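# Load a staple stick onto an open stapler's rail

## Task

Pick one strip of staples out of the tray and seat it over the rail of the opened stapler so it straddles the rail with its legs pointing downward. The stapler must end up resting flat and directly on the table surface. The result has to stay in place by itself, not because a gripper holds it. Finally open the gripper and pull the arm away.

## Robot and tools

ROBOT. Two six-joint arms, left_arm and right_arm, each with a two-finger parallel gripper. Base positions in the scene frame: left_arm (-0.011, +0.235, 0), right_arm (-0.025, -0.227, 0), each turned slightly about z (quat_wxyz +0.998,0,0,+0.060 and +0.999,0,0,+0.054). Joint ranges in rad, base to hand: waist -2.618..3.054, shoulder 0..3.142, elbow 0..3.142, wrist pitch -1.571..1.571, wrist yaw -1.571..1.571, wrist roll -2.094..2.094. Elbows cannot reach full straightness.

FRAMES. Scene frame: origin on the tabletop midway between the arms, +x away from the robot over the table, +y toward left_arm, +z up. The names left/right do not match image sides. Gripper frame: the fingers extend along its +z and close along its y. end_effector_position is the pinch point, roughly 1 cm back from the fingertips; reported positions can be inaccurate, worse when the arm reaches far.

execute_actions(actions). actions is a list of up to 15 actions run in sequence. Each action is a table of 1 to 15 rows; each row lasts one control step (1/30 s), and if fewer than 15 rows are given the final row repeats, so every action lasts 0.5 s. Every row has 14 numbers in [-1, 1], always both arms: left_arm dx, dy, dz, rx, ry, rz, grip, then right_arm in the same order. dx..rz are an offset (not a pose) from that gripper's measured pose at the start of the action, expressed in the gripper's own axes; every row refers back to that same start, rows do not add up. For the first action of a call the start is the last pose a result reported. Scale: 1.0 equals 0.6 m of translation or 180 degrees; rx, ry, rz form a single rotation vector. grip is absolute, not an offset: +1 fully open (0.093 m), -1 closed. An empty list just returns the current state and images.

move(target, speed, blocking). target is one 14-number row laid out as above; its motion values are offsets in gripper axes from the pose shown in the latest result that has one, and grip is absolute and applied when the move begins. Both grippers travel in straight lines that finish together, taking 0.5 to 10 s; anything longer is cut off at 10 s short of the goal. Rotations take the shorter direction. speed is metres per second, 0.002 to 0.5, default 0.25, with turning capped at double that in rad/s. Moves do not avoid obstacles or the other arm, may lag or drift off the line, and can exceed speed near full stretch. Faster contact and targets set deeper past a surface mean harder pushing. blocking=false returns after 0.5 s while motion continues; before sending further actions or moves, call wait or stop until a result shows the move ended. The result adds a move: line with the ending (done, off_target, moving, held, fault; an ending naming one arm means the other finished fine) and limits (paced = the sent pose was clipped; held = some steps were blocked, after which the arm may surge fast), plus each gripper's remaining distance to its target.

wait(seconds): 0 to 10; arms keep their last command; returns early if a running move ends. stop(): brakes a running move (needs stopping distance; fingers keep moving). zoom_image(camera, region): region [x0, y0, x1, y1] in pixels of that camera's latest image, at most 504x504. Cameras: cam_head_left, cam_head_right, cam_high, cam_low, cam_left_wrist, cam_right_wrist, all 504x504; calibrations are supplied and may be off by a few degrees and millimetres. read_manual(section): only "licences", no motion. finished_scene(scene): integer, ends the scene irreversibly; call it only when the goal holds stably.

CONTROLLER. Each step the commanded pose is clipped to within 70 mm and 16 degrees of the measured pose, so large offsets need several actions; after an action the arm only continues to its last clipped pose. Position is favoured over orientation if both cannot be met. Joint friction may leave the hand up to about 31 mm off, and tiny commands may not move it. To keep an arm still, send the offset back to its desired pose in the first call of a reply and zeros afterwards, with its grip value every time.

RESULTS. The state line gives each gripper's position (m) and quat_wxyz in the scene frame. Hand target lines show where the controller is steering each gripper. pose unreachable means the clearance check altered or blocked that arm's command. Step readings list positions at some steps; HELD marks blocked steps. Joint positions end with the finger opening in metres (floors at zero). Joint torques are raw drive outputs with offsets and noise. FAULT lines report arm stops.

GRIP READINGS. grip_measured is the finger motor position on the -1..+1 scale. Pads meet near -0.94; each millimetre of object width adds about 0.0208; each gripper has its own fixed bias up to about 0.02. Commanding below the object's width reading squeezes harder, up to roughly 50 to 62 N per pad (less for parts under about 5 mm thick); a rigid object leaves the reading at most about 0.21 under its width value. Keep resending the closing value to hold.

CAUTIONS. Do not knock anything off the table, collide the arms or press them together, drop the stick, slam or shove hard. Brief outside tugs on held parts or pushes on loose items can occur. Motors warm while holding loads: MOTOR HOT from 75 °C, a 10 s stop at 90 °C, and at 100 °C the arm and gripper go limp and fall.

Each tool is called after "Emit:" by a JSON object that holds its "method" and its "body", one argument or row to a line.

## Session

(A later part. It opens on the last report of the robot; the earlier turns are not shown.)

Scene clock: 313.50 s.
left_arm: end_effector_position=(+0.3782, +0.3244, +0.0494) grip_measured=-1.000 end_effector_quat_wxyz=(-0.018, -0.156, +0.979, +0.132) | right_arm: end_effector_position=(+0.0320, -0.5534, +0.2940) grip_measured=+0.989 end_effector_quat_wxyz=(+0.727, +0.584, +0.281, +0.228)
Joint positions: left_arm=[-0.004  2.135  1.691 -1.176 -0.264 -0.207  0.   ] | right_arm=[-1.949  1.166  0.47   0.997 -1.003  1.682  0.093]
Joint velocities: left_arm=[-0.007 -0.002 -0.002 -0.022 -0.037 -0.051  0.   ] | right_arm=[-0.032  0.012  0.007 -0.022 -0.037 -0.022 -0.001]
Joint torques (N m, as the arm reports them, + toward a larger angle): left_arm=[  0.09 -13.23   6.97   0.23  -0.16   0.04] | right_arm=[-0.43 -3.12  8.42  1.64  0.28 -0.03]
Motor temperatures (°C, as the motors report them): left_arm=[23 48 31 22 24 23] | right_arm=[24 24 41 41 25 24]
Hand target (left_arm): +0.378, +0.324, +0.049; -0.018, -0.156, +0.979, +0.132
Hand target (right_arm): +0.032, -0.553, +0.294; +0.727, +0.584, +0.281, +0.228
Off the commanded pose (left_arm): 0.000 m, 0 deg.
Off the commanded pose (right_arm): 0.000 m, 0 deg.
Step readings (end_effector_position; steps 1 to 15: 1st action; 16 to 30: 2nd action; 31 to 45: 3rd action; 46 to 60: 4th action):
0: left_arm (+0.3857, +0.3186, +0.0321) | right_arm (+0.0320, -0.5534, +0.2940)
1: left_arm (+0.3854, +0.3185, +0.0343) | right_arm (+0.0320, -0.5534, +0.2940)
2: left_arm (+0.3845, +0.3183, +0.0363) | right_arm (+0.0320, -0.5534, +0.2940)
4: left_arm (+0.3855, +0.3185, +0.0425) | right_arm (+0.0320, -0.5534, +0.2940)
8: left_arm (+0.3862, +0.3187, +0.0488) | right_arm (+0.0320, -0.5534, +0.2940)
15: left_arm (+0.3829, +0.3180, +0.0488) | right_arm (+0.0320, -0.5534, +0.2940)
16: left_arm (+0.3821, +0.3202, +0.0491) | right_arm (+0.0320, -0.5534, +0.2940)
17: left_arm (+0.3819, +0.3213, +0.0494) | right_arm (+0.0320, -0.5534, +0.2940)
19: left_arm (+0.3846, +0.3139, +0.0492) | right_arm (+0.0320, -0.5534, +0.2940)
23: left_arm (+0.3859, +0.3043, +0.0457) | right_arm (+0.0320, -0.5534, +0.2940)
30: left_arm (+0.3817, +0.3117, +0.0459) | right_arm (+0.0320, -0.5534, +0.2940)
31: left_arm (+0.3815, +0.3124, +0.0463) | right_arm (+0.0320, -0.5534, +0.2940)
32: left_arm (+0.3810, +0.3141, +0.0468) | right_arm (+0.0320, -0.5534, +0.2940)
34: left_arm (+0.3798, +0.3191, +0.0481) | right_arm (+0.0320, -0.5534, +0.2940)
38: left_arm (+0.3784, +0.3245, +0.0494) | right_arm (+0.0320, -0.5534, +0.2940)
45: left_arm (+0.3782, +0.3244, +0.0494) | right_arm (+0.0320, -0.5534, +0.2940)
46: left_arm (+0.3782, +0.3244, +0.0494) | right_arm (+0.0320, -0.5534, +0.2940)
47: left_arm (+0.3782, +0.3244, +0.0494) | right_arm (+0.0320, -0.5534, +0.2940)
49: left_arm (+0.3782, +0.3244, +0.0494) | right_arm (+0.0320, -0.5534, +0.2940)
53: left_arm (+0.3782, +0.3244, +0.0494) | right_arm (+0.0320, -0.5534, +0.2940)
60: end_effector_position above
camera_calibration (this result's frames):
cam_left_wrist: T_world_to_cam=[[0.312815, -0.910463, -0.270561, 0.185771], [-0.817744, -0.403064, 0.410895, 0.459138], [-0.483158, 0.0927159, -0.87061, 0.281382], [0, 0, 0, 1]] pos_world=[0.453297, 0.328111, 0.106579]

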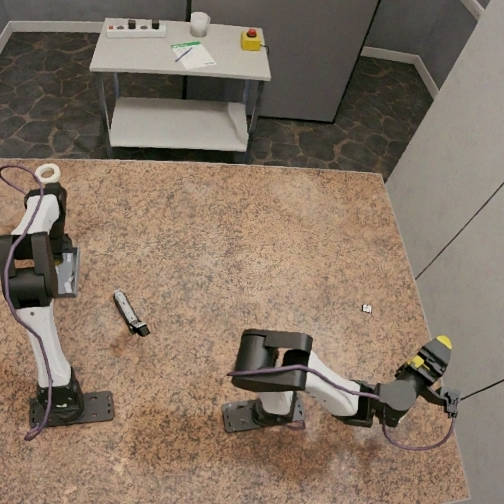

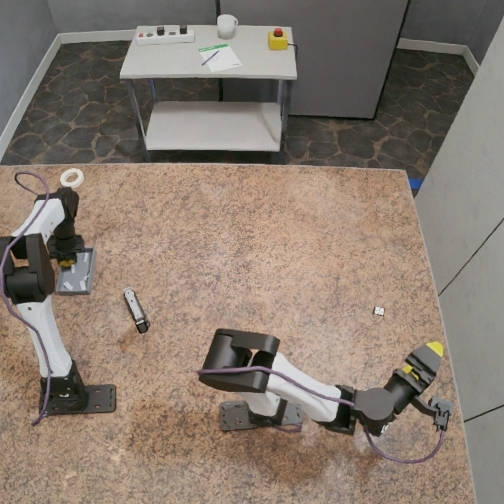

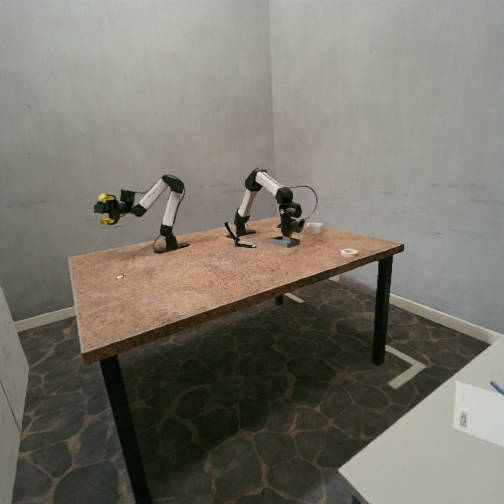

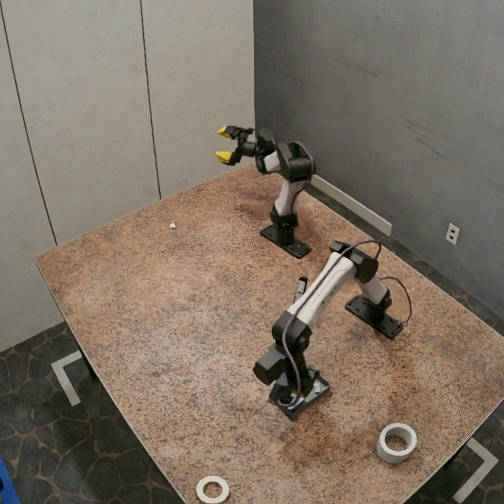

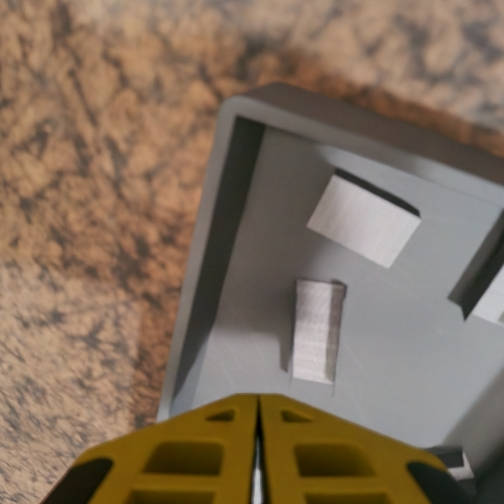

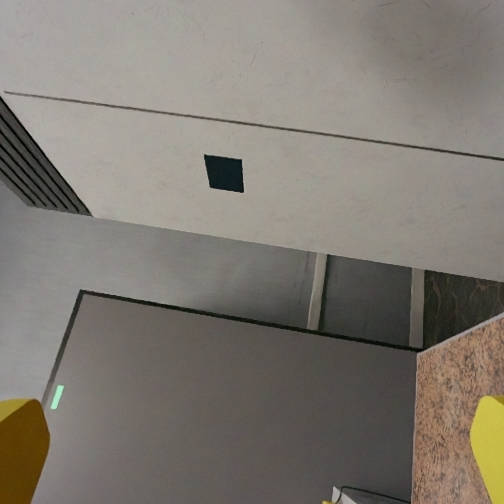

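Emit:
{"method": "execute_actions", "body": {
  "actions": [
    [[0,0,0,0.085,0,0,-0.45,0,0,0,0,0,0,1]],
    [[0,0,0,0,0,0,-0.45,0,0,0,0,0,0,1]]
  ]
}}

Scene clock: 336.43 s.
left_arm: end_effector_position=(+0.3779, +0.3295, +0.0493) grip_measured=-0.452 end_effector_quat_wxyz=(-0.003, -0.166, +0.986, +0.010) | right_arm: end_effector_position=(+0.0320, -0.5534, +0.2940) grip_measured=+0.989 end_effector_quat_wxyz=(+0.727, +0.584, +0.281, +0.228)
Joint positions: left_arm=[ 0.11   2.102  1.664 -1.137 -0.021 -0.104  0.024] | right_arm=[-1.949  1.166  0.47   0.997 -1.003  1.682  0.093]
Joint velocities: left_arm=[ 0.002  0.012 -0.017  0.007  0.051 -0.022 -0.002] | right_arm=[ 0.002  0.002  0.017  0.007 -0.022 -0.022 -0.   ]
Joint torques (N m, as the arm reports them, + toward a larger angle): left_arm=[  0.12 -12.98   7.13   0.3   -0.03   0.05] | right_arm=[-0.39 -3.08  8.4   1.64  0.25 -0.02]
Motor temperatures (°C, as the motors report them): left_arm=[23 49 31 22 24 23] | right_arm=[24 24 42 42 25 24]
Hand target (left_arm): +0.378, +0.330, +0.049; -0.003, -0.166, +0.986, +0.011
Hand target (right_arm): +0.032, -0.553, +0.294; +0.727, +0.584, +0.281, +0.228
Off the commanded pose (left_arm): 0.000 m, 0 deg.
Off the commanded pose (right_arm): 0.000 m, 0 deg.
Step readings (end_effector_position; steps 1 to 15: 1st action; 16 to 30: 2nd action):
0: left_arm (+0.3782, +0.3244, +0.0494) | right_arm (+0.0320, -0.5534, +0.2940)
1: left_arm (+0.3787, +0.3223, +0.0486) | right_arm (+0.0320, -0.5534, +0.2940)
2: left_arm (+0.3785, +0.3209, +0.0479) | right_arm (+0.0320, -0.5534, +0.2940)
4: left_arm (+0.3763, +0.3275, +0.0493) | right_arm (+0.0320, -0.5534, +0.2940)
8: left_arm (+0.3761, +0.3368, +0.0509) | right_arm (+0.0320, -0.5534, +0.2940)
15: left_arm (+0.3778, +0.3296, +0.0493) | right_arm (+0.0320, -0.5534, +0.2940)
16: left_arm (+0.3779, +0.3295, +0.0493) | right_arm (+0.0320, -0.5534, +0.2940)
17: left_arm (+0.3779, +0.3295, +0.0493) | right_arm (+0.0320, -0.5534, +0.2940)
19: left_arm (+0.3779, +0.3295, +0.0493) | right_arm (+0.0320, -0.5534, +0.2940)
23: left_arm (+0.3779, +0.3295, +0.0493) | right_arm (+0.0320, -0.5534, +0.2940)
30: end_effector_position above
camera_calibration (this result's frames):
cam_left_wrist: T_world_to_cam=[[0.340268, -0.939913, -0.0279406, 0.177817], [-0.841376, -0.317595, 0.437288, 0.44041], [-0.419886, -0.125287, -0.898887, 0.330002], [0, 0, 0, 1]] pos_world=[0.448608, 0.348349, 0.109017]

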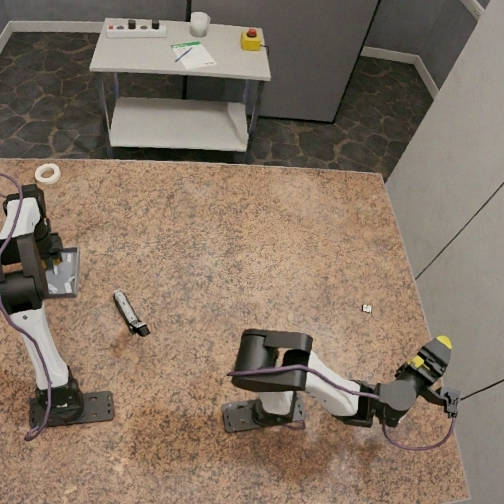

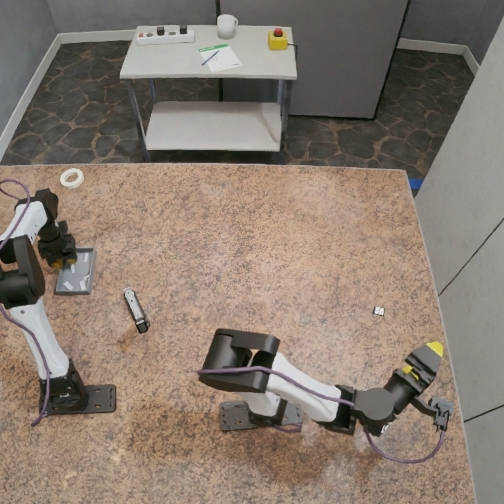

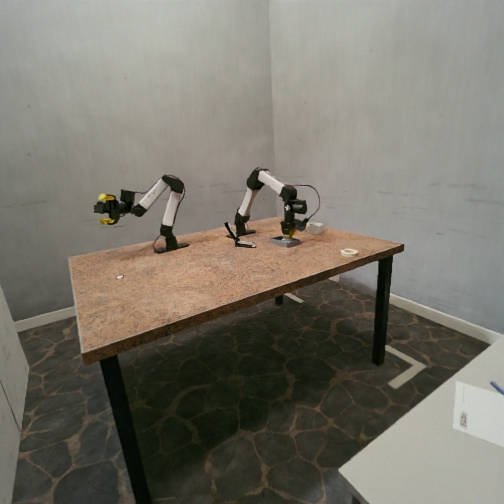

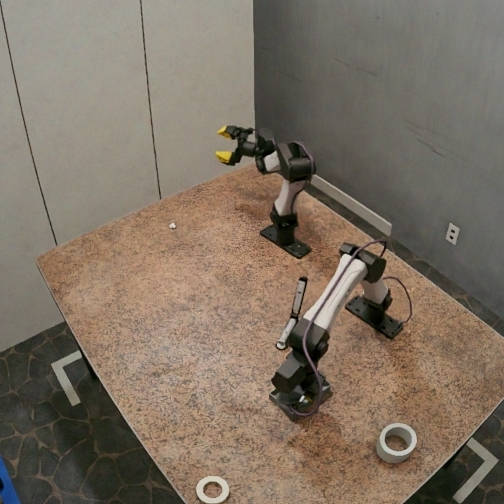

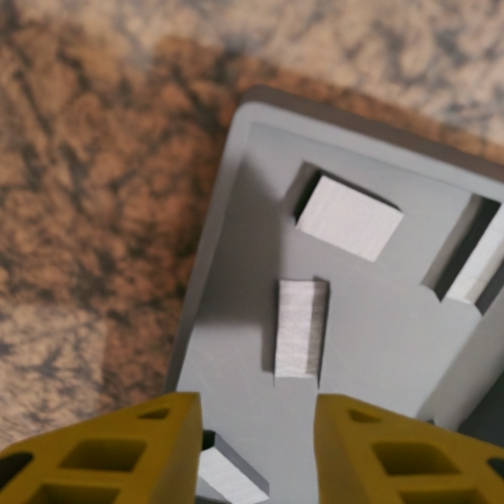

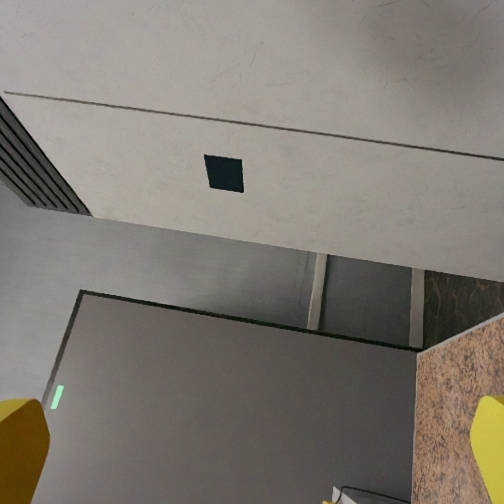

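Emit:
{"method": "execute_actions", "body": {
  "actions": [
    [[-0.014,-0.02,0,0,0,0,-0.5,0,0,0,0,0,0,1]],
    [[0,0,0.035,0,0,0,-0.5,0,0,0,0,0,0,1]]
  ]
}}

Scene clock: 344.40 s.
left_arm: end_effector_position=(+0.3864, +0.3238, +0.0349) grip_measured=-0.498 end_effector_quat_wxyz=(-0.002, -0.165, +0.986, +0.011) | right_arm: end_effector_position=(+0.0320, -0.5534, +0.2940) grip_measured=+0.989 end_effector_quat_wxyz=(+0.727, +0.584, +0.281, +0.228)
Joint positions: left_arm=[ 0.091  2.139  1.664 -1.098 -0.022 -0.121  0.021] | right_arm=[-1.949  1.166  0.47   0.997 -1.003  1.682  0.093]
Joint velocities: left_arm=[ 0.002  0.022  0.007 -0.007  0.022 -0.007  0.   ] | right_arm=[-0.007 -0.002 -0.012  0.022 -0.095 -0.051 -0.001]
Joint torques (N m, as the arm reports them, + toward a larger angle): left_arm=[  0.25 -12.39   5.47   0.56  -0.02   0.07] | right_arm=[-0.4  -3.1   8.45  1.61  0.24 -0.05]
Motor temperatures (°C, as the motors report them): left_arm=[23 49 31 22 24 23] | right_arm=[24 24 42 42 25 24]
Hand target (left_arm): +0.386, +0.324, +0.027; -0.004, -0.165, +0.986, +0.011
Hand target (right_arm): +0.032, -0.553, +0.294; +0.727, +0.584, +0.281, +0.228
Off the commanded pose (left_arm): 0.008 m, 0 deg.
Off the commanded pose (right_arm): 0.000 m, 0 deg.
Step readings (end_effector_position; steps 1 to 15: 1st action; 16 to 30: 2nd action):
0: left_arm (+0.3779, +0.3295, +0.0493) | right_arm (+0.0320, -0.5534, +0.2940)
1: left_arm (+0.3783, +0.3292, +0.0494) | right_arm (+0.0320, -0.5534, +0.2940)
2: left_arm (+0.3804, +0.3287, +0.0495) | right_arm (+0.0320, -0.5534, +0.2940)
4: left_arm (+0.3846, +0.3267, +0.0490) | right_arm (+0.0320, -0.5534, +0.2940)
8: left_arm (+0.3862, +0.3237, +0.0475) | right_arm (+0.0320, -0.5534, +0.2940)
15: left_arm (+0.3862, +0.3237, +0.0476) | right_arm (+0.0320, -0.5534, +0.2940)
16: left_arm (+0.3864, +0.3237, +0.0457) | right_arm (+0.0320, -0.5534, +0.2940)
17: left_arm (+0.3869, +0.3238, +0.0434) | right_arm (+0.0320, -0.5534, +0.2940)
19: left_arm (+0.3846, +0.3233, +0.0365) | right_arm (+0.0320, -0.5534, +0.2940)
23: left_arm (+0.3850, +0.3235, +0.0350) | right_arm (+0.0320, -0.5534, +0.2940)
30: end_effector_position above
camera_calibration (this result's frames):
cam_left_wrist: T_world_to_cam=[[0.338178, -0.940653, -0.0284147, 0.170236], [-0.843151, -0.31626, 0.434829, 0.452335], [-0.41801, -0.123092, -0.900065, 0.318535], [0, 0, 0, 1]] pos_world=[0.456968, 0.342397, 0.0948504]

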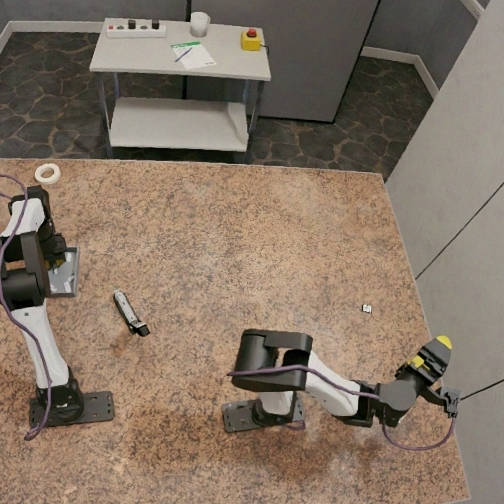

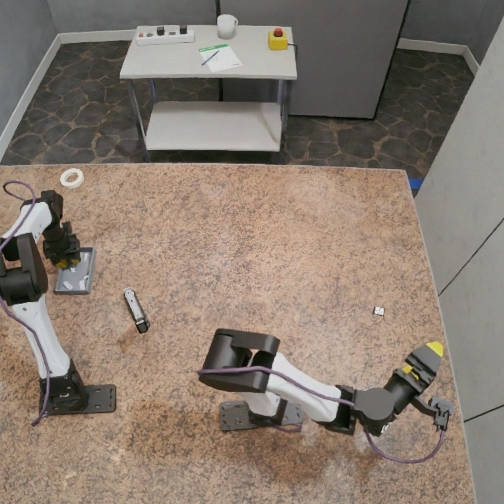

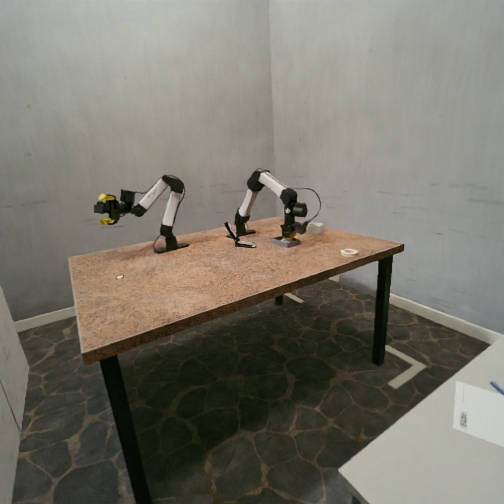

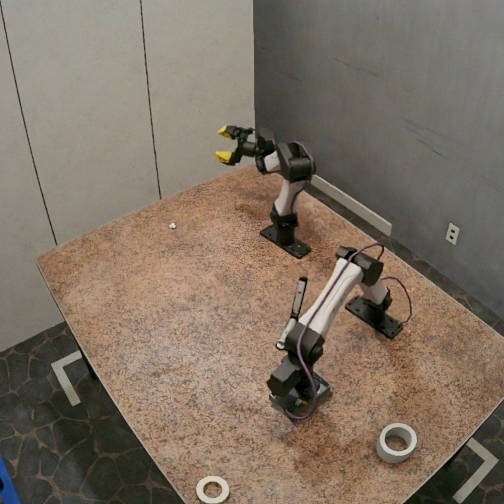

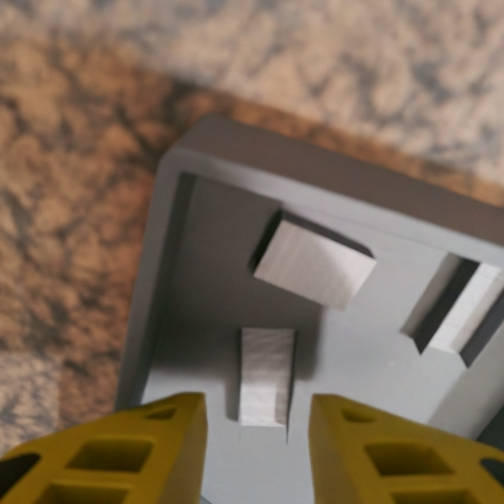

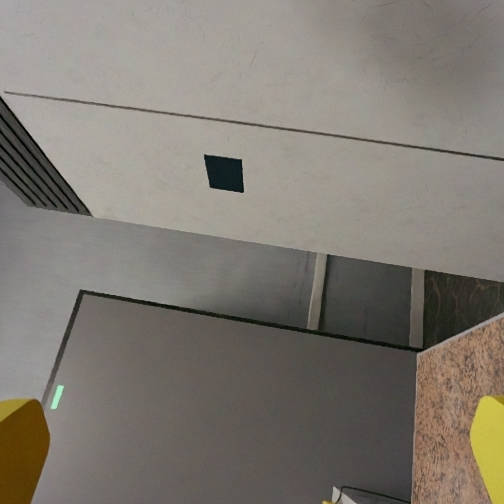

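Emit:
{"method": "execute_actions", "body": {
  "actions": [
    [[0,0,-0.025,0,0,0,-1,0,0,0,0,0,0,1]],
    [[0,0,0,-0.1,0,0,-1,0,0,0,0,0,0,1]],
    [[0,0,0,0,0,0,-1,0,0,0,0,0,0,1]],
    [[0,0.028,-0.008,0,0,0,-1,0,0,0,0,0,0,1]],
    [[0,0,0,0,0,0,-1,0,0,0,0,0,0,1]]
  ]
}}

Scene clock: 355.67 s.
left_arm: end_effector_position=(+0.3787, +0.3267, +0.0404) grip_measured=-1.000 end_effector_quat_wxyz=(-0.039, -0.151, +0.976, +0.152) | right_arm: end_effector_position=(+0.0320, -0.5534, +0.2940) grip_measured=+0.989 end_effector_quat_wxyz=(+0.727, +0.584, +0.281, +0.228)
Joint positions: left_arm=[-0.014  2.19   1.733 -1.21  -0.301 -0.216  0.   ] | right_arm=[-1.949  1.166  0.47   0.997 -1.003  1.682  0.093]
Joint velocities: left_arm=[ 0.007  0.012 -0.007  0.022  0.022  0.051  0.   ] | right_arm=[-0.012 -0.007  0.002 -0.066 -0.022 -0.007 -0.   ]
Joint torques (N m, as the arm reports them, + toward a larger angle): left_arm=[  0.02 -13.63   6.83   0.11  -0.2    0.04] | right_arm=[-0.31 -2.99  8.39  1.62  0.23 -0.02]
Motor temperatures (°C, as the motors report them): left_arm=[23 49 31 22 24 23] | right_arm=[24 24 42 42 25 24]
Hand target (left_arm): +0.379, +0.327, +0.040; -0.039, -0.151, +0.976, +0.152
Hand target (right_arm): +0.032, -0.553, +0.294; +0.727, +0.584, +0.281, +0.228
Off the commanded pose (left_arm): 0.000 m, 0 deg.
Off the commanded pose (right_arm): 0.000 m, 0 deg.
Step readings (end_effector_position; steps 1 to 15: 1st action; 16 to 30: 2nd action; 31 to 45: 3rd action; 46 to 60: 4th action; 61 to 75: 5th action):
0: left_arm (+0.3866, +0.3238, +0.0349) | right_arm (+0.0320, -0.5534, +0.2940)
1: left_arm (+0.3861, +0.3237, +0.0359) | right_arm (+0.0320, -0.5534, +0.2940)
2: left_arm (+0.3856, +0.3236, +0.0370) | right_arm (+0.0320, -0.5534, +0.2940)
4: left_arm (+0.3857, +0.3236, +0.0395) | right_arm (+0.0320, -0.5534, +0.2940)
8: left_arm (+0.3849, +0.3235, +0.0407) | right_arm (+0.0320, -0.5534, +0.2940)
15: left_arm (+0.3829, +0.3231, +0.0407) | right_arm (+0.0320, -0.5534, +0.2940)
16: left_arm (+0.3821, +0.3253, +0.0408) | right_arm (+0.0320, -0.5534, +0.2940)
17: left_arm (+0.3819, +0.3268, +0.0414) | right_arm (+0.0320, -0.5534, +0.2940)
19: left_arm (+0.3847, +0.3194, +0.0412) | right_arm (+0.0320, -0.5534, +0.2940)
23: left_arm (+0.3867, +0.3077, +0.0370) | right_arm (+0.0320, -0.5534, +0.2940)
30: left_arm (+0.3819, +0.3157, +0.0373) | right_arm (+0.0320, -0.5534, +0.2940)
31: left_arm (+0.3819, +0.3159, +0.0374) | right_arm (+0.0320, -0.5534, +0.2940)
32: left_arm (+0.3819, +0.3159, +0.0374) | right_arm (+0.0320, -0.5534, +0.2940)
34: left_arm (+0.3819, +0.3159, +0.0374) | right_arm (+0.0320, -0.5534, +0.2940)
38: left_arm (+0.3819, +0.3159, +0.0374) | right_arm (+0.0320, -0.5534, +0.2940)
45: left_arm (+0.3819, +0.3159, +0.0374) | right_arm (+0.0320, -0.5534, +0.2940)
46: left_arm (+0.3818, +0.3166, +0.0377) | right_arm (+0.0320, -0.5534, +0.2940)
47: left_arm (+0.3814, +0.3179, +0.0380) | right_arm (+0.0320, -0.5534, +0.2940)
49: left_arm (+0.3803, +0.3219, +0.0392) | right_arm (+0.0320, -0.5534, +0.2940)
53: left_arm (+0.3789, +0.3267, +0.0404) | right_arm (+0.0320, -0.5534, +0.2940)
60: left_arm (+0.3787, +0.3267, +0.0404) | right_arm (+0.0320, -0.5534, +0.2940)
61: left_arm (+0.3787, +0.3267, +0.0404) | right_arm (+0.0320, -0.5534, +0.2940)
62: left_arm (+0.3787, +0.3267, +0.0404) | right_arm (+0.0320, -0.5534, +0.2940)
64: left_arm (+0.3787, +0.3267, +0.0404) | right_arm (+0.0320, -0.5534, +0.2940)
68: left_arm (+0.3787, +0.3267, +0.0404) | right_arm (+0.0320, -0.5534, +0.2940)
75: end_effector_position above
camera_calibration (this result's frames):
cam_left_wrist: T_world_to_cam=[[0.294799, -0.901947, -0.315572, 0.191107], [-0.798358, -0.413957, 0.437338, 0.459228], [-0.525089, 0.123012, -0.84211, 0.278437], [0, 0, 0, 1]] pos_world=[0.456494, 0.328218, 0.0939444]

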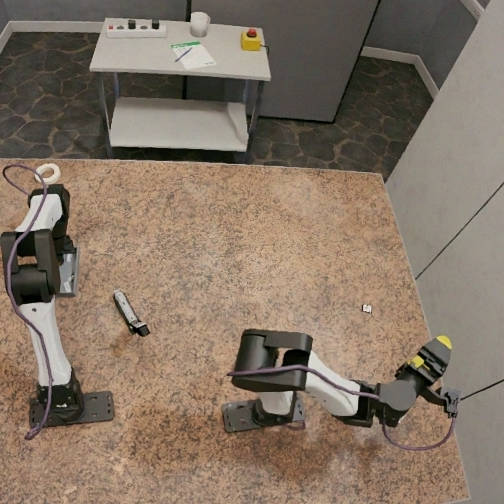

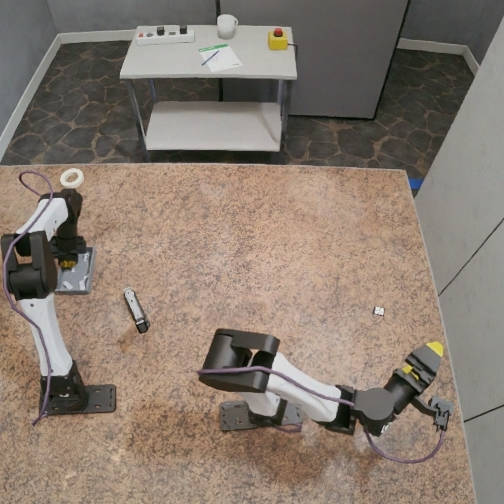

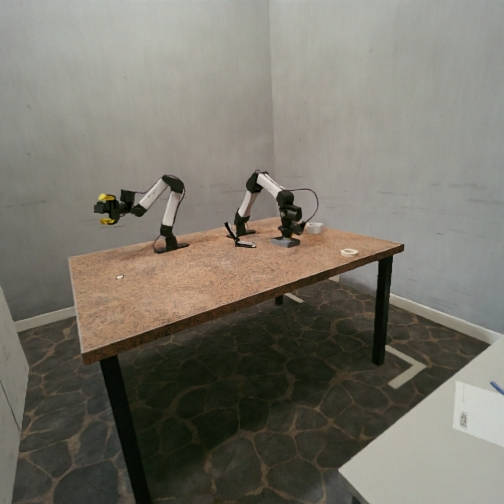

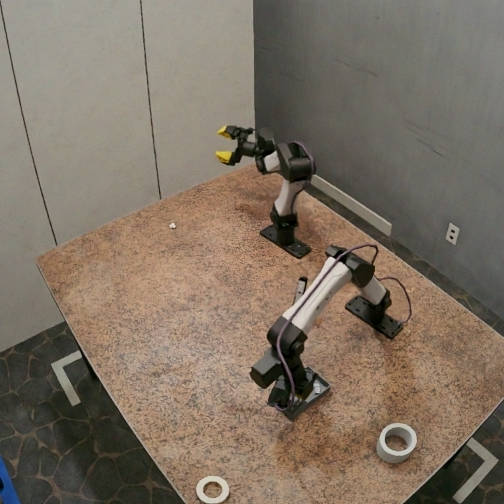

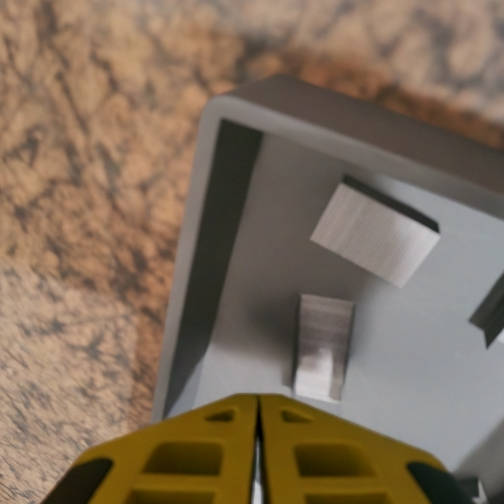

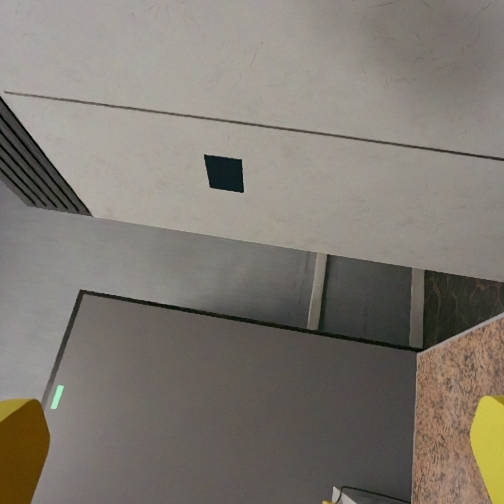

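Emit:
{"method": "execute_actions", "body": {
  "actions": [
    [[-0.015,0.004,0,0,0,0,-1,0,0,0,0,0,0,1]],
    [[0,0,0.05,0,0,0,-1,0,0,0,0,0,0,1]],
    [[0,0,0.03,0,0,0,-1,0,0,0,0,0,0,1]]
  ]
}}

Scene clock: 361.93 s.
left_arm: end_effector_position=(+0.3799, +0.3328, +0.0231) grip_measured=-1.000 end_effector_quat_wxyz=(-0.036, -0.145, +0.976, +0.160) | right_arm: end_effector_position=(+0.0320, -0.5534, +0.2940) grip_measured=+0.989 end_effector_quat_wxyz=(+0.727, +0.584, +0.281, +0.228)
Joint positions: left_arm=[-0.006  2.208  1.688 -1.138 -0.319 -0.197  0.   ] | right_arm=[-1.949  1.166  0.47   0.997 -1.003  1.682  0.093]
Joint velocities: left_arm=[-0.017  0.002 -0.002  0.022 -0.022 -0.051  0.   ] | right_arm=[ 0.002 -0.007 -0.002 -0.022 -0.022  0.022  0.   ]
Joint torques (N m, as the arm reports them, + toward a larger angle): left_arm=[  1.18 -11.79   3.67   0.6   -0.15   0.11] | right_arm=[-0.27 -2.95  8.42  1.62  0.26 -0.06]
Motor temperatures (°C, as the motors report them): left_arm=[23 50 31 22 24 23] | right_arm=[24 24 42 43 25 24]
Hand target (left_arm): +0.377, +0.337, +0.007; -0.041, -0.148, +0.975, +0.158
Hand target (right_arm): +0.032, -0.553, +0.294; +0.727, +0.584, +0.281, +0.228
Off the commanded pose (left_arm): 0.017 m, 1 deg.
Off the commanded pose (right_arm): 0.000 m, 0 deg.
Step readings (end_effector_position; steps 1 to 15: 1st action; 16 to 30: 2nd action; 31 to 45: 3rd action):
0: left_arm (+0.3787, +0.3267, +0.0404) | right_arm (+0.0320, -0.5534, +0.2940)
1: left_arm (+0.3790, +0.3267, +0.0407) | right_arm (+0.0320, -0.5534, +0.2940)
2: left_arm (+0.3809, +0.3269, +0.0409) | right_arm (+0.0320, -0.5534, +0.2940)
4: left_arm (+0.3842, +0.3273, +0.0406) | right_arm (+0.0320, -0.5534, +0.2940)
8: left_arm (+0.3850, +0.3273, +0.0399) | right_arm (+0.0320, -0.5534, +0.2940)
15: left_arm (+0.3849, +0.3273, +0.0400) | right_arm (+0.0320, -0.5534, +0.2940)
16: left_arm (+0.3851, +0.3277, +0.0372) | right_arm (+0.0320, -0.5534, +0.2940)
17: left_arm (+0.3845, +0.3281, +0.0333) | right_arm (+0.0320, -0.5534, +0.2940)
19: left_arm (+0.3796, +0.3298, +0.0238) | right_arm (+0.0320, -0.5534, +0.2940)
23: left_arm (+0.3803, +0.3320, +0.0237) | right_arm (+0.0320, -0.5534, +0.2940)
30: left_arm (+0.3803, +0.3320, +0.0237) | right_arm (+0.0320, -0.5534, +0.2940)
31: left_arm (+0.3799, +0.3324, +0.0231) | right_arm (+0.0320, -0.5534, +0.2940)
32: left_arm (+0.3798, +0.3327, +0.0231) | right_arm (+0.0320, -0.5534, +0.2940)
34: left_arm (+0.3799, +0.3328, +0.0231) | right_arm (+0.0320, -0.5534, +0.2940)
38: left_arm (+0.3799, +0.3328, +0.0230) | right_arm (+0.0320, -0.5534, +0.2940)
45: end_effector_position above
camera_calibration (this result's frames):
cam_left_wrist: T_world_to_cam=[[0.284905, -0.900136, -0.329522, 0.194314], [-0.804037, -0.411575, 0.429104, 0.471885], [-0.521875, 0.142694, -0.841002, 0.255864], [0, 0, 0, 1]] pos_world=[0.457581, 0.332614, 0.0767252]

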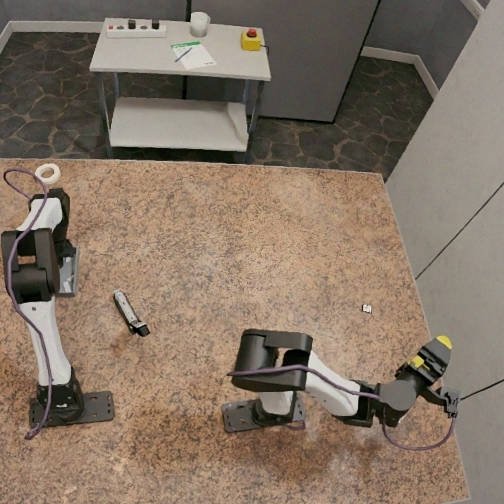

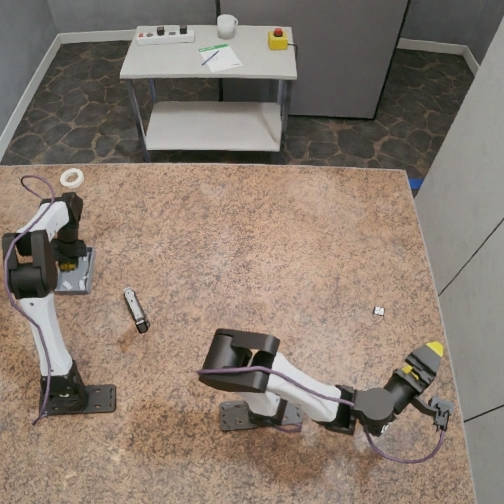

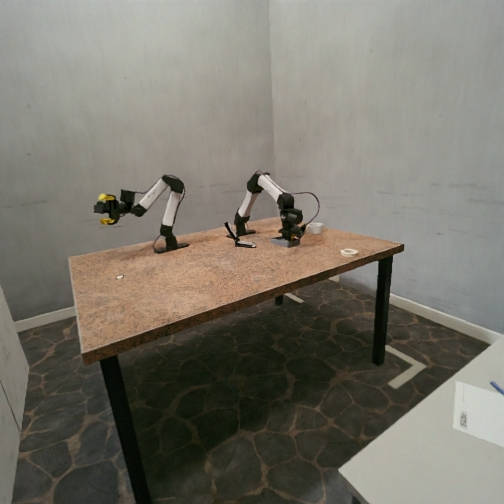

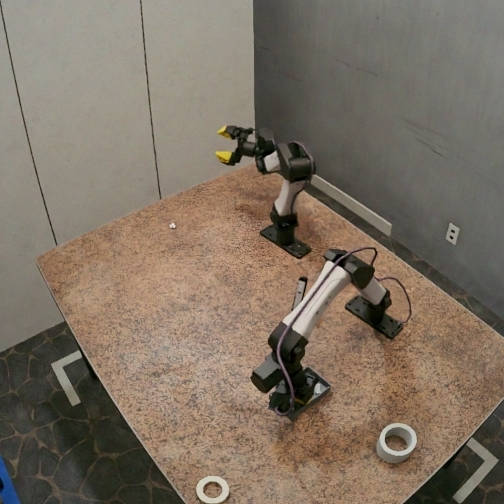

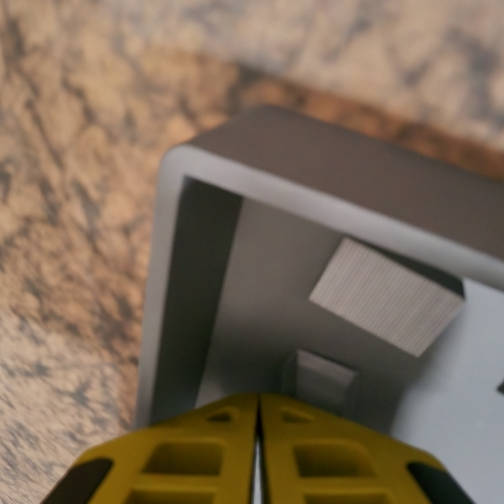

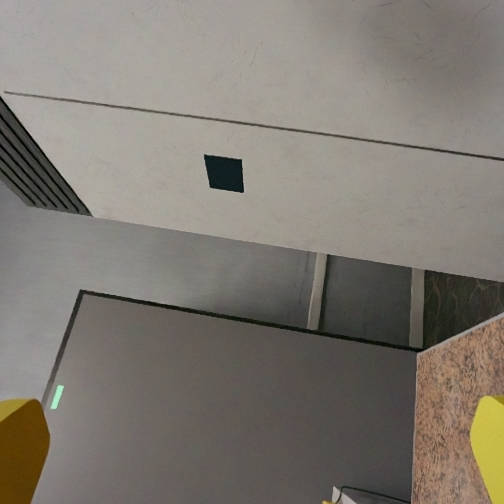

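Emit:
{"method": "execute_actions", "body": {
  "actions": [
    [[0,-0.015,-0.008,0,0,0,-1,0,0,0,0,0,0,1]],
    [[0,-0.018,-0.006,0,0,0,-1,0,0,0,0,0,0,1]],
    [[0,0,-0.03,0,0,0,-1,0,0,0,0,0,0,1]],
    [[0,0,-0.03,0.11,0,0,-0.55,0,0,0,0,0,0,1]],
    [[0,0,0,0,0,0,-0.55,0,0,0,0,0,0,1]]
  ]
}}

Scene clock: 371.03 s.
left_arm: end_effector_position=(+0.3799, +0.3205, +0.0534) grip_measured=-0.552 end_effector_quat_wxyz=(-0.021, -0.161, +0.987, +0.005) | right_arm: end_effector_position=(+0.0320, -0.5534, +0.2940) grip_measured=+0.989 end_effector_quat_wxyz=(+0.727, +0.584, +0.281, +0.228)
Joint positions: left_arm=[ 0.09   2.134  1.731 -1.208 -0.012 -0.113  0.019] | right_arm=[-1.949  1.166  0.47   0.997 -1.003  1.682  0.093]
Joint velocities: left_arm=[-0.012  0.022  0.007 -0.037  0.066  0.051 -0.001] | right_arm=[-0.017 -0.012  0.007  0.007  0.022  0.037  0.   ]
Joint torques (N m, as the arm reports them, + toward a larger angle): left_arm=[  0.13 -13.25   7.04   0.21  -0.04   0.04] | right_arm=[-0.24 -3.02  8.26  1.67  0.26 -0.02]
Motor temperatures (°C, as the motors report them): left_arm=[23 50 31 22 24 23] | right_arm=[24 24 42 43 25 24]
Hand target (left_arm): +0.380, +0.321, +0.053; -0.021, -0.161, +0.987, +0.005
Hand target (right_arm): +0.032, -0.553, +0.294; +0.727, +0.584, +0.281, +0.228
Off the commanded pose (left_arm): 0.000 m, 0 deg.
Off the commanded pose (right_arm): 0.000 m, 0 deg.
Step readings (end_effector_position; steps 1 to 15: 1st action; 16 to 30: 2nd action; 31 to 45: 3rd action; 46 to 60: 4th action; 61 to 75: 5th action):
0: left_arm (+0.3799, +0.3328, +0.0231) | right_arm (+0.0320, -0.5534, +0.2940)
1: left_arm (+0.3800, +0.3322, +0.0240) | right_arm (+0.0320, -0.5534, +0.2940)
2: left_arm (+0.3805, +0.3313, +0.0244) | right_arm (+0.0320, -0.5534, +0.2940)
4: left_arm (+0.3805, +0.3292, +0.0245) | right_arm (+0.0320, -0.5534, +0.2940)
8: left_arm (+0.3804, +0.3274, +0.0245) | right_arm (+0.0320, -0.5534, +0.2940)
15: left_arm (+0.3802, +0.3273, +0.0245) | right_arm (+0.0320, -0.5534, +0.2940)
16: left_arm (+0.3803, +0.3267, +0.0245) | right_arm (+0.0320, -0.5534, +0.2940)
17: left_arm (+0.3802, +0.3260, +0.0246) | right_arm (+0.0320, -0.5534, +0.2940)
19: left_arm (+0.3804, +0.3231, +0.0246) | right_arm (+0.0320, -0.5534, +0.2940)
23: left_arm (+0.3806, +0.3201, +0.0247) | right_arm (+0.0320, -0.5534, +0.2940)
30: left_arm (+0.3805, +0.3201, +0.0247) | right_arm (+0.0320, -0.5534, +0.2940)
31: left_arm (+0.3803, +0.3200, +0.0262) | right_arm (+0.0320, -0.5534, +0.2940)
32: left_arm (+0.3800, +0.3200, +0.0281) | right_arm (+0.0320, -0.5534, +0.2940)
34: left_arm (+0.3817, +0.3202, +0.0321) | right_arm (+0.0320, -0.5534, +0.2940)
38: left_arm (+0.3813, +0.3201, +0.0341) | right_arm (+0.0320, -0.5534, +0.2940)
45: left_arm (+0.3787, +0.3199, +0.0344) | right_arm (+0.0320, -0.5534, +0.2940)
46: left_arm (+0.3789, +0.3172, +0.0348) | right_arm (+0.0320, -0.5534, +0.2940)
47: left_arm (+0.3790, +0.3146, +0.0361) | right_arm (+0.0320, -0.5534, +0.2940)
49: left_arm (+0.3793, +0.3182, +0.0441) | right_arm (+0.0320, -0.5534, +0.2940)
53: left_arm (+0.3781, +0.3294, +0.0538) | right_arm (+0.0320, -0.5534, +0.2940)
60: left_arm (+0.3799, +0.3207, +0.0534) | right_arm (+0.0320, -0.5534, +0.2940)
61: left_arm (+0.3799, +0.3205, +0.0534) | right_arm (+0.0320, -0.5534, +0.2940)
62: left_arm (+0.3799, +0.3205, +0.0534) | right_arm (+0.0320, -0.5534, +0.2940)
64: left_arm (+0.3799, +0.3205, +0.0534) | right_arm (+0.0320, -0.5534, +0.2940)
68: left_arm (+0.3799, +0.3205, +0.0534) | right_arm (+0.0320, -0.5534, +0.2940)
75: end_effector_position above
camera_calibration (this result's frames):
cam_left_wrist: T_world_to_cam=[[0.329903, -0.94373, -0.0231887, 0.173682], [-0.829078, -0.301396, 0.470945, 0.425801], [-0.451434, -0.136141, -0.881858, 0.347963], [0, 0, 0, 1]] pos_world=[0.452806, 0.339616, 0.110352]

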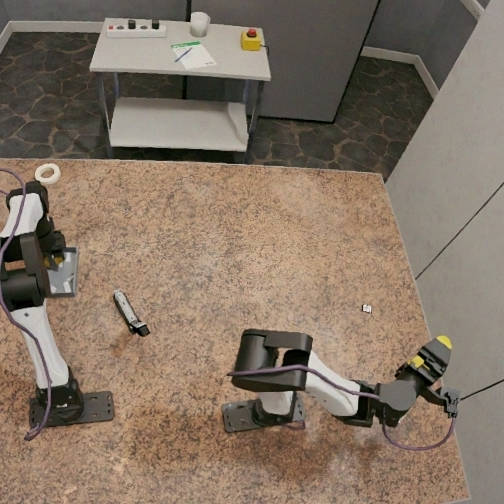

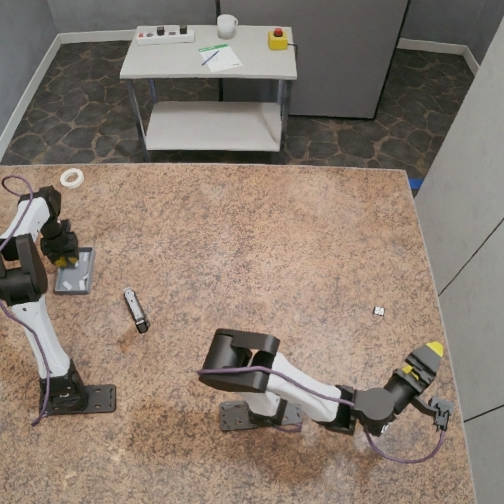

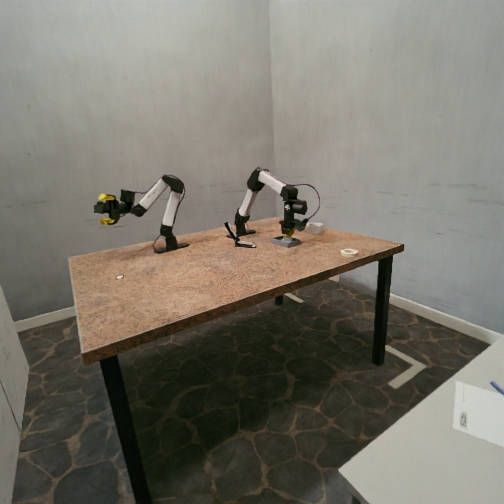

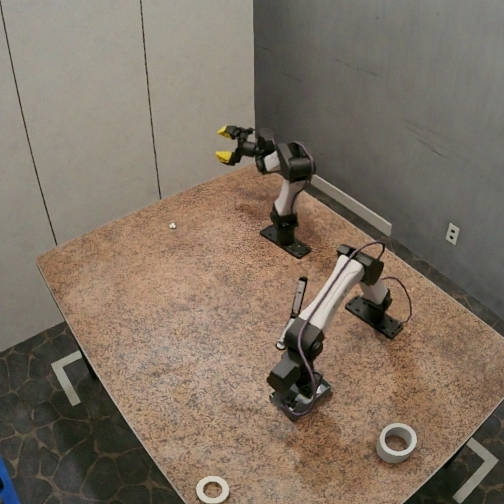

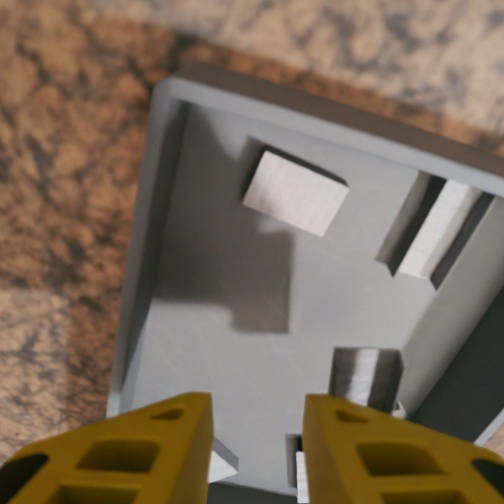

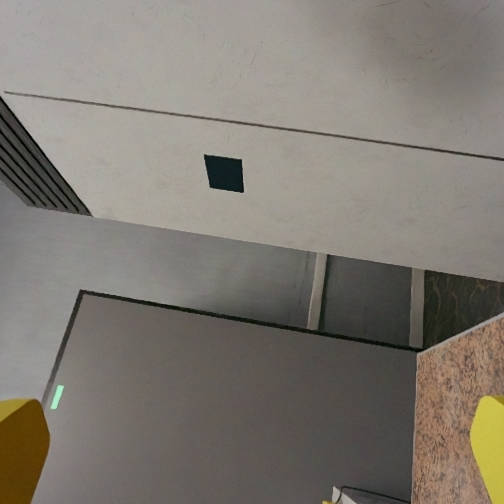

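Emit:
{"method": "move", "body": {
  "target": [0.03,0,-0.13,0,0,0,-0.55,0,0,0,0,0,0,1]
}}

Scene clock: 380.70 s.
left_arm: end_effector_position=(+0.3657, +0.3175, +0.1304) grip_measured=-0.552 end_effector_quat_wxyz=(-0.020, -0.161, +0.987, +0.005) | right_arm: end_effector_position=(+0.0320, -0.5534, +0.2940) grip_measured=+0.989 end_effector_quat_wxyz=(+0.727, +0.584, +0.281, +0.228)
Joint positions: left_arm=[ 0.09   2.06   1.924 -1.474 -0.012 -0.113  0.019] | right_arm=[-1.949  1.166  0.47   0.997 -1.003  1.682  0.093]
Joint velocities: left_arm=[ 0.007 -0.017 -0.007  0.007 -0.081  0.022 -0.001] | right_arm=[-0.002  0.007 -0.002  0.007 -0.022 -0.051  0.   ]
Joint torques (N m, as the arm reports them, + toward a larger angle): left_arm=[ -0.58 -12.31   8.22   0.15  -0.01  -0.04] | right_arm=[-0.36 -3.01  8.44  1.63  0.26 -0.03]
Motor temperatures (°C, as the motors report them): left_arm=[23 50 31 22 24 23] | right_arm=[24 24 43 43 25 24]
Hand target (left_arm): +0.367, +0.314, +0.132; -0.021, -0.161, +0.987, +0.005
Hand target (right_arm): +0.032, -0.553, +0.294; +0.727, +0.584, +0.281, +0.228
Off the commanded pose (left_arm): 0.003 m, 0 deg.
Off the commanded pose (right_arm): 0.000 m, 0 deg.
move: done
camera_calibration (this result's frames):
cam_left_wrist: T_world_to_cam=[[0.329938, -0.943723, -0.0229959, 0.177262], [-0.82978, -0.301545, 0.469612, 0.37733], [-0.450118, -0.135861, -0.882573, 0.408591], [0, 0, 0, 1]] pos_world=[0.43853, 0.336579, 0.18749]

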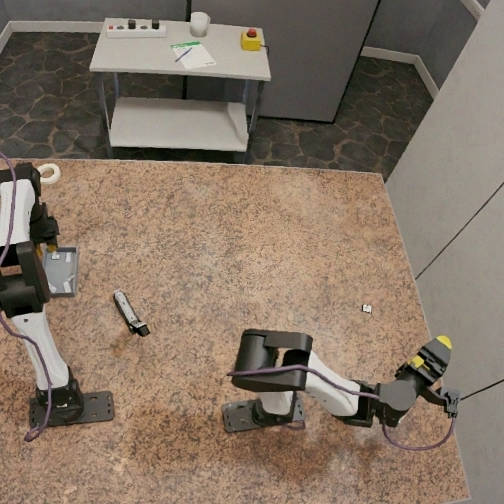

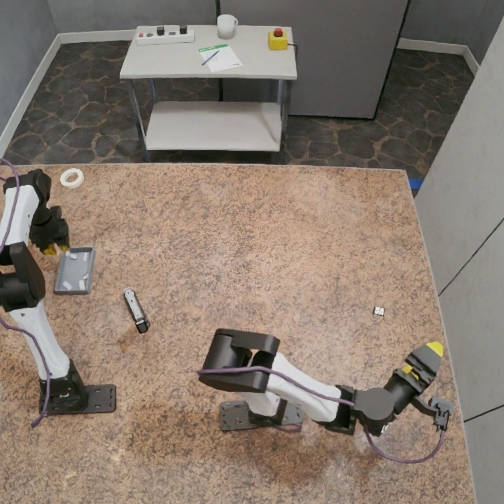

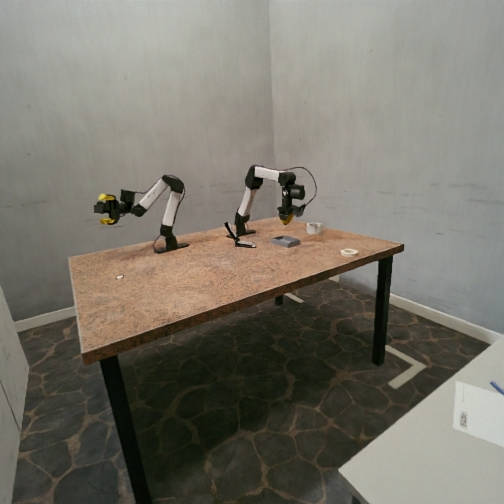

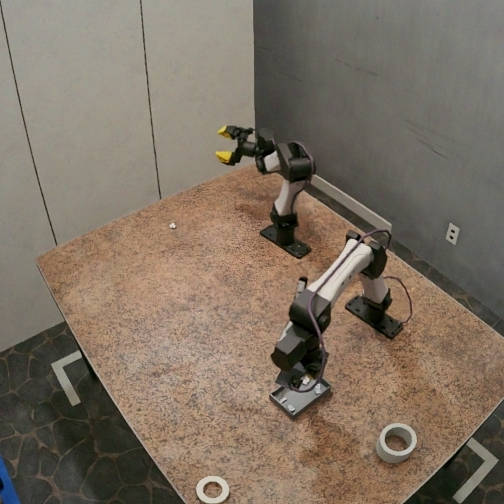

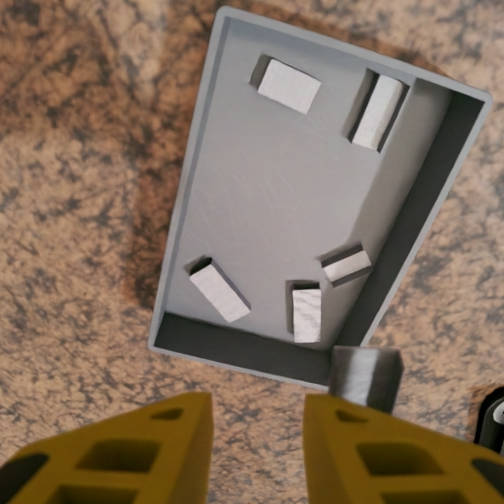

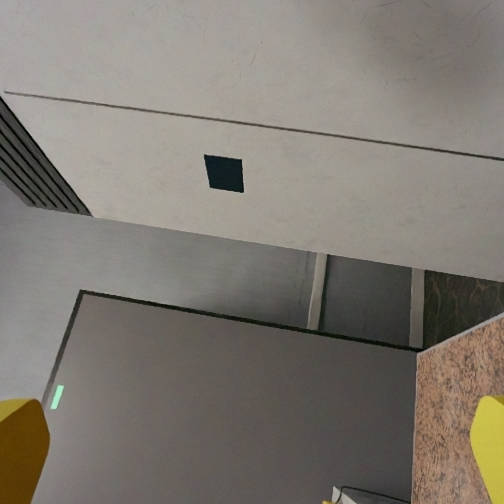

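Emit:
{"method": "zoom_image", "body": {
  "camera": "cam_left_wrist",
  "region": [280, 300, 480, 500]
}}

Emit:
{"method": "zoom_image", "body": {
  "camera": "cam_low",
  "region": [250, 320, 350, 420]
}}

Emit:
{"method": "zoom_image", "body": {
  "camera": "cam_high",
  "region": [250, 180, 330, 260]
}}

Region (280, 300, 480, 500) of cam_left_wrist's 504x504 image, scaled by 2.520, with more detail than that image has.

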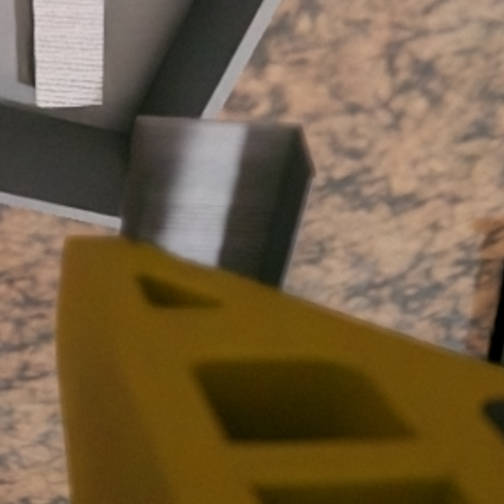

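Region (250, 320, 350, 420) of cam_low's 504x504 image, scaled by 5.040, with more detail than that image has.

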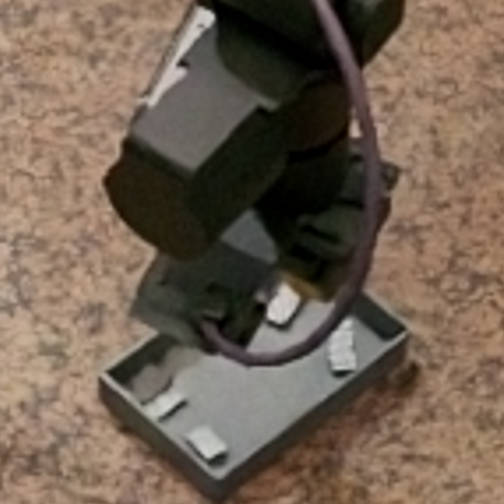

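Region (250, 180, 330, 260) of cam_high's 504x504 image, scaled by 6.300, with more detail than that image has.

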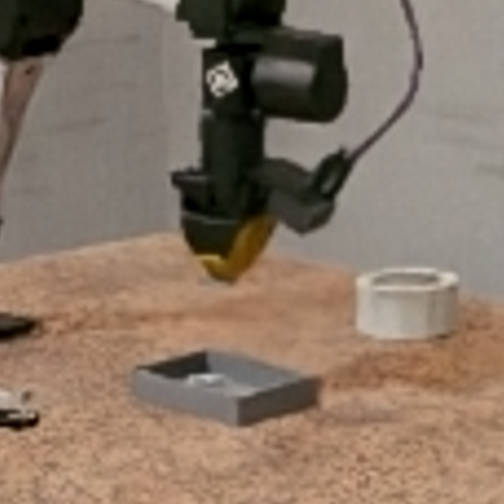

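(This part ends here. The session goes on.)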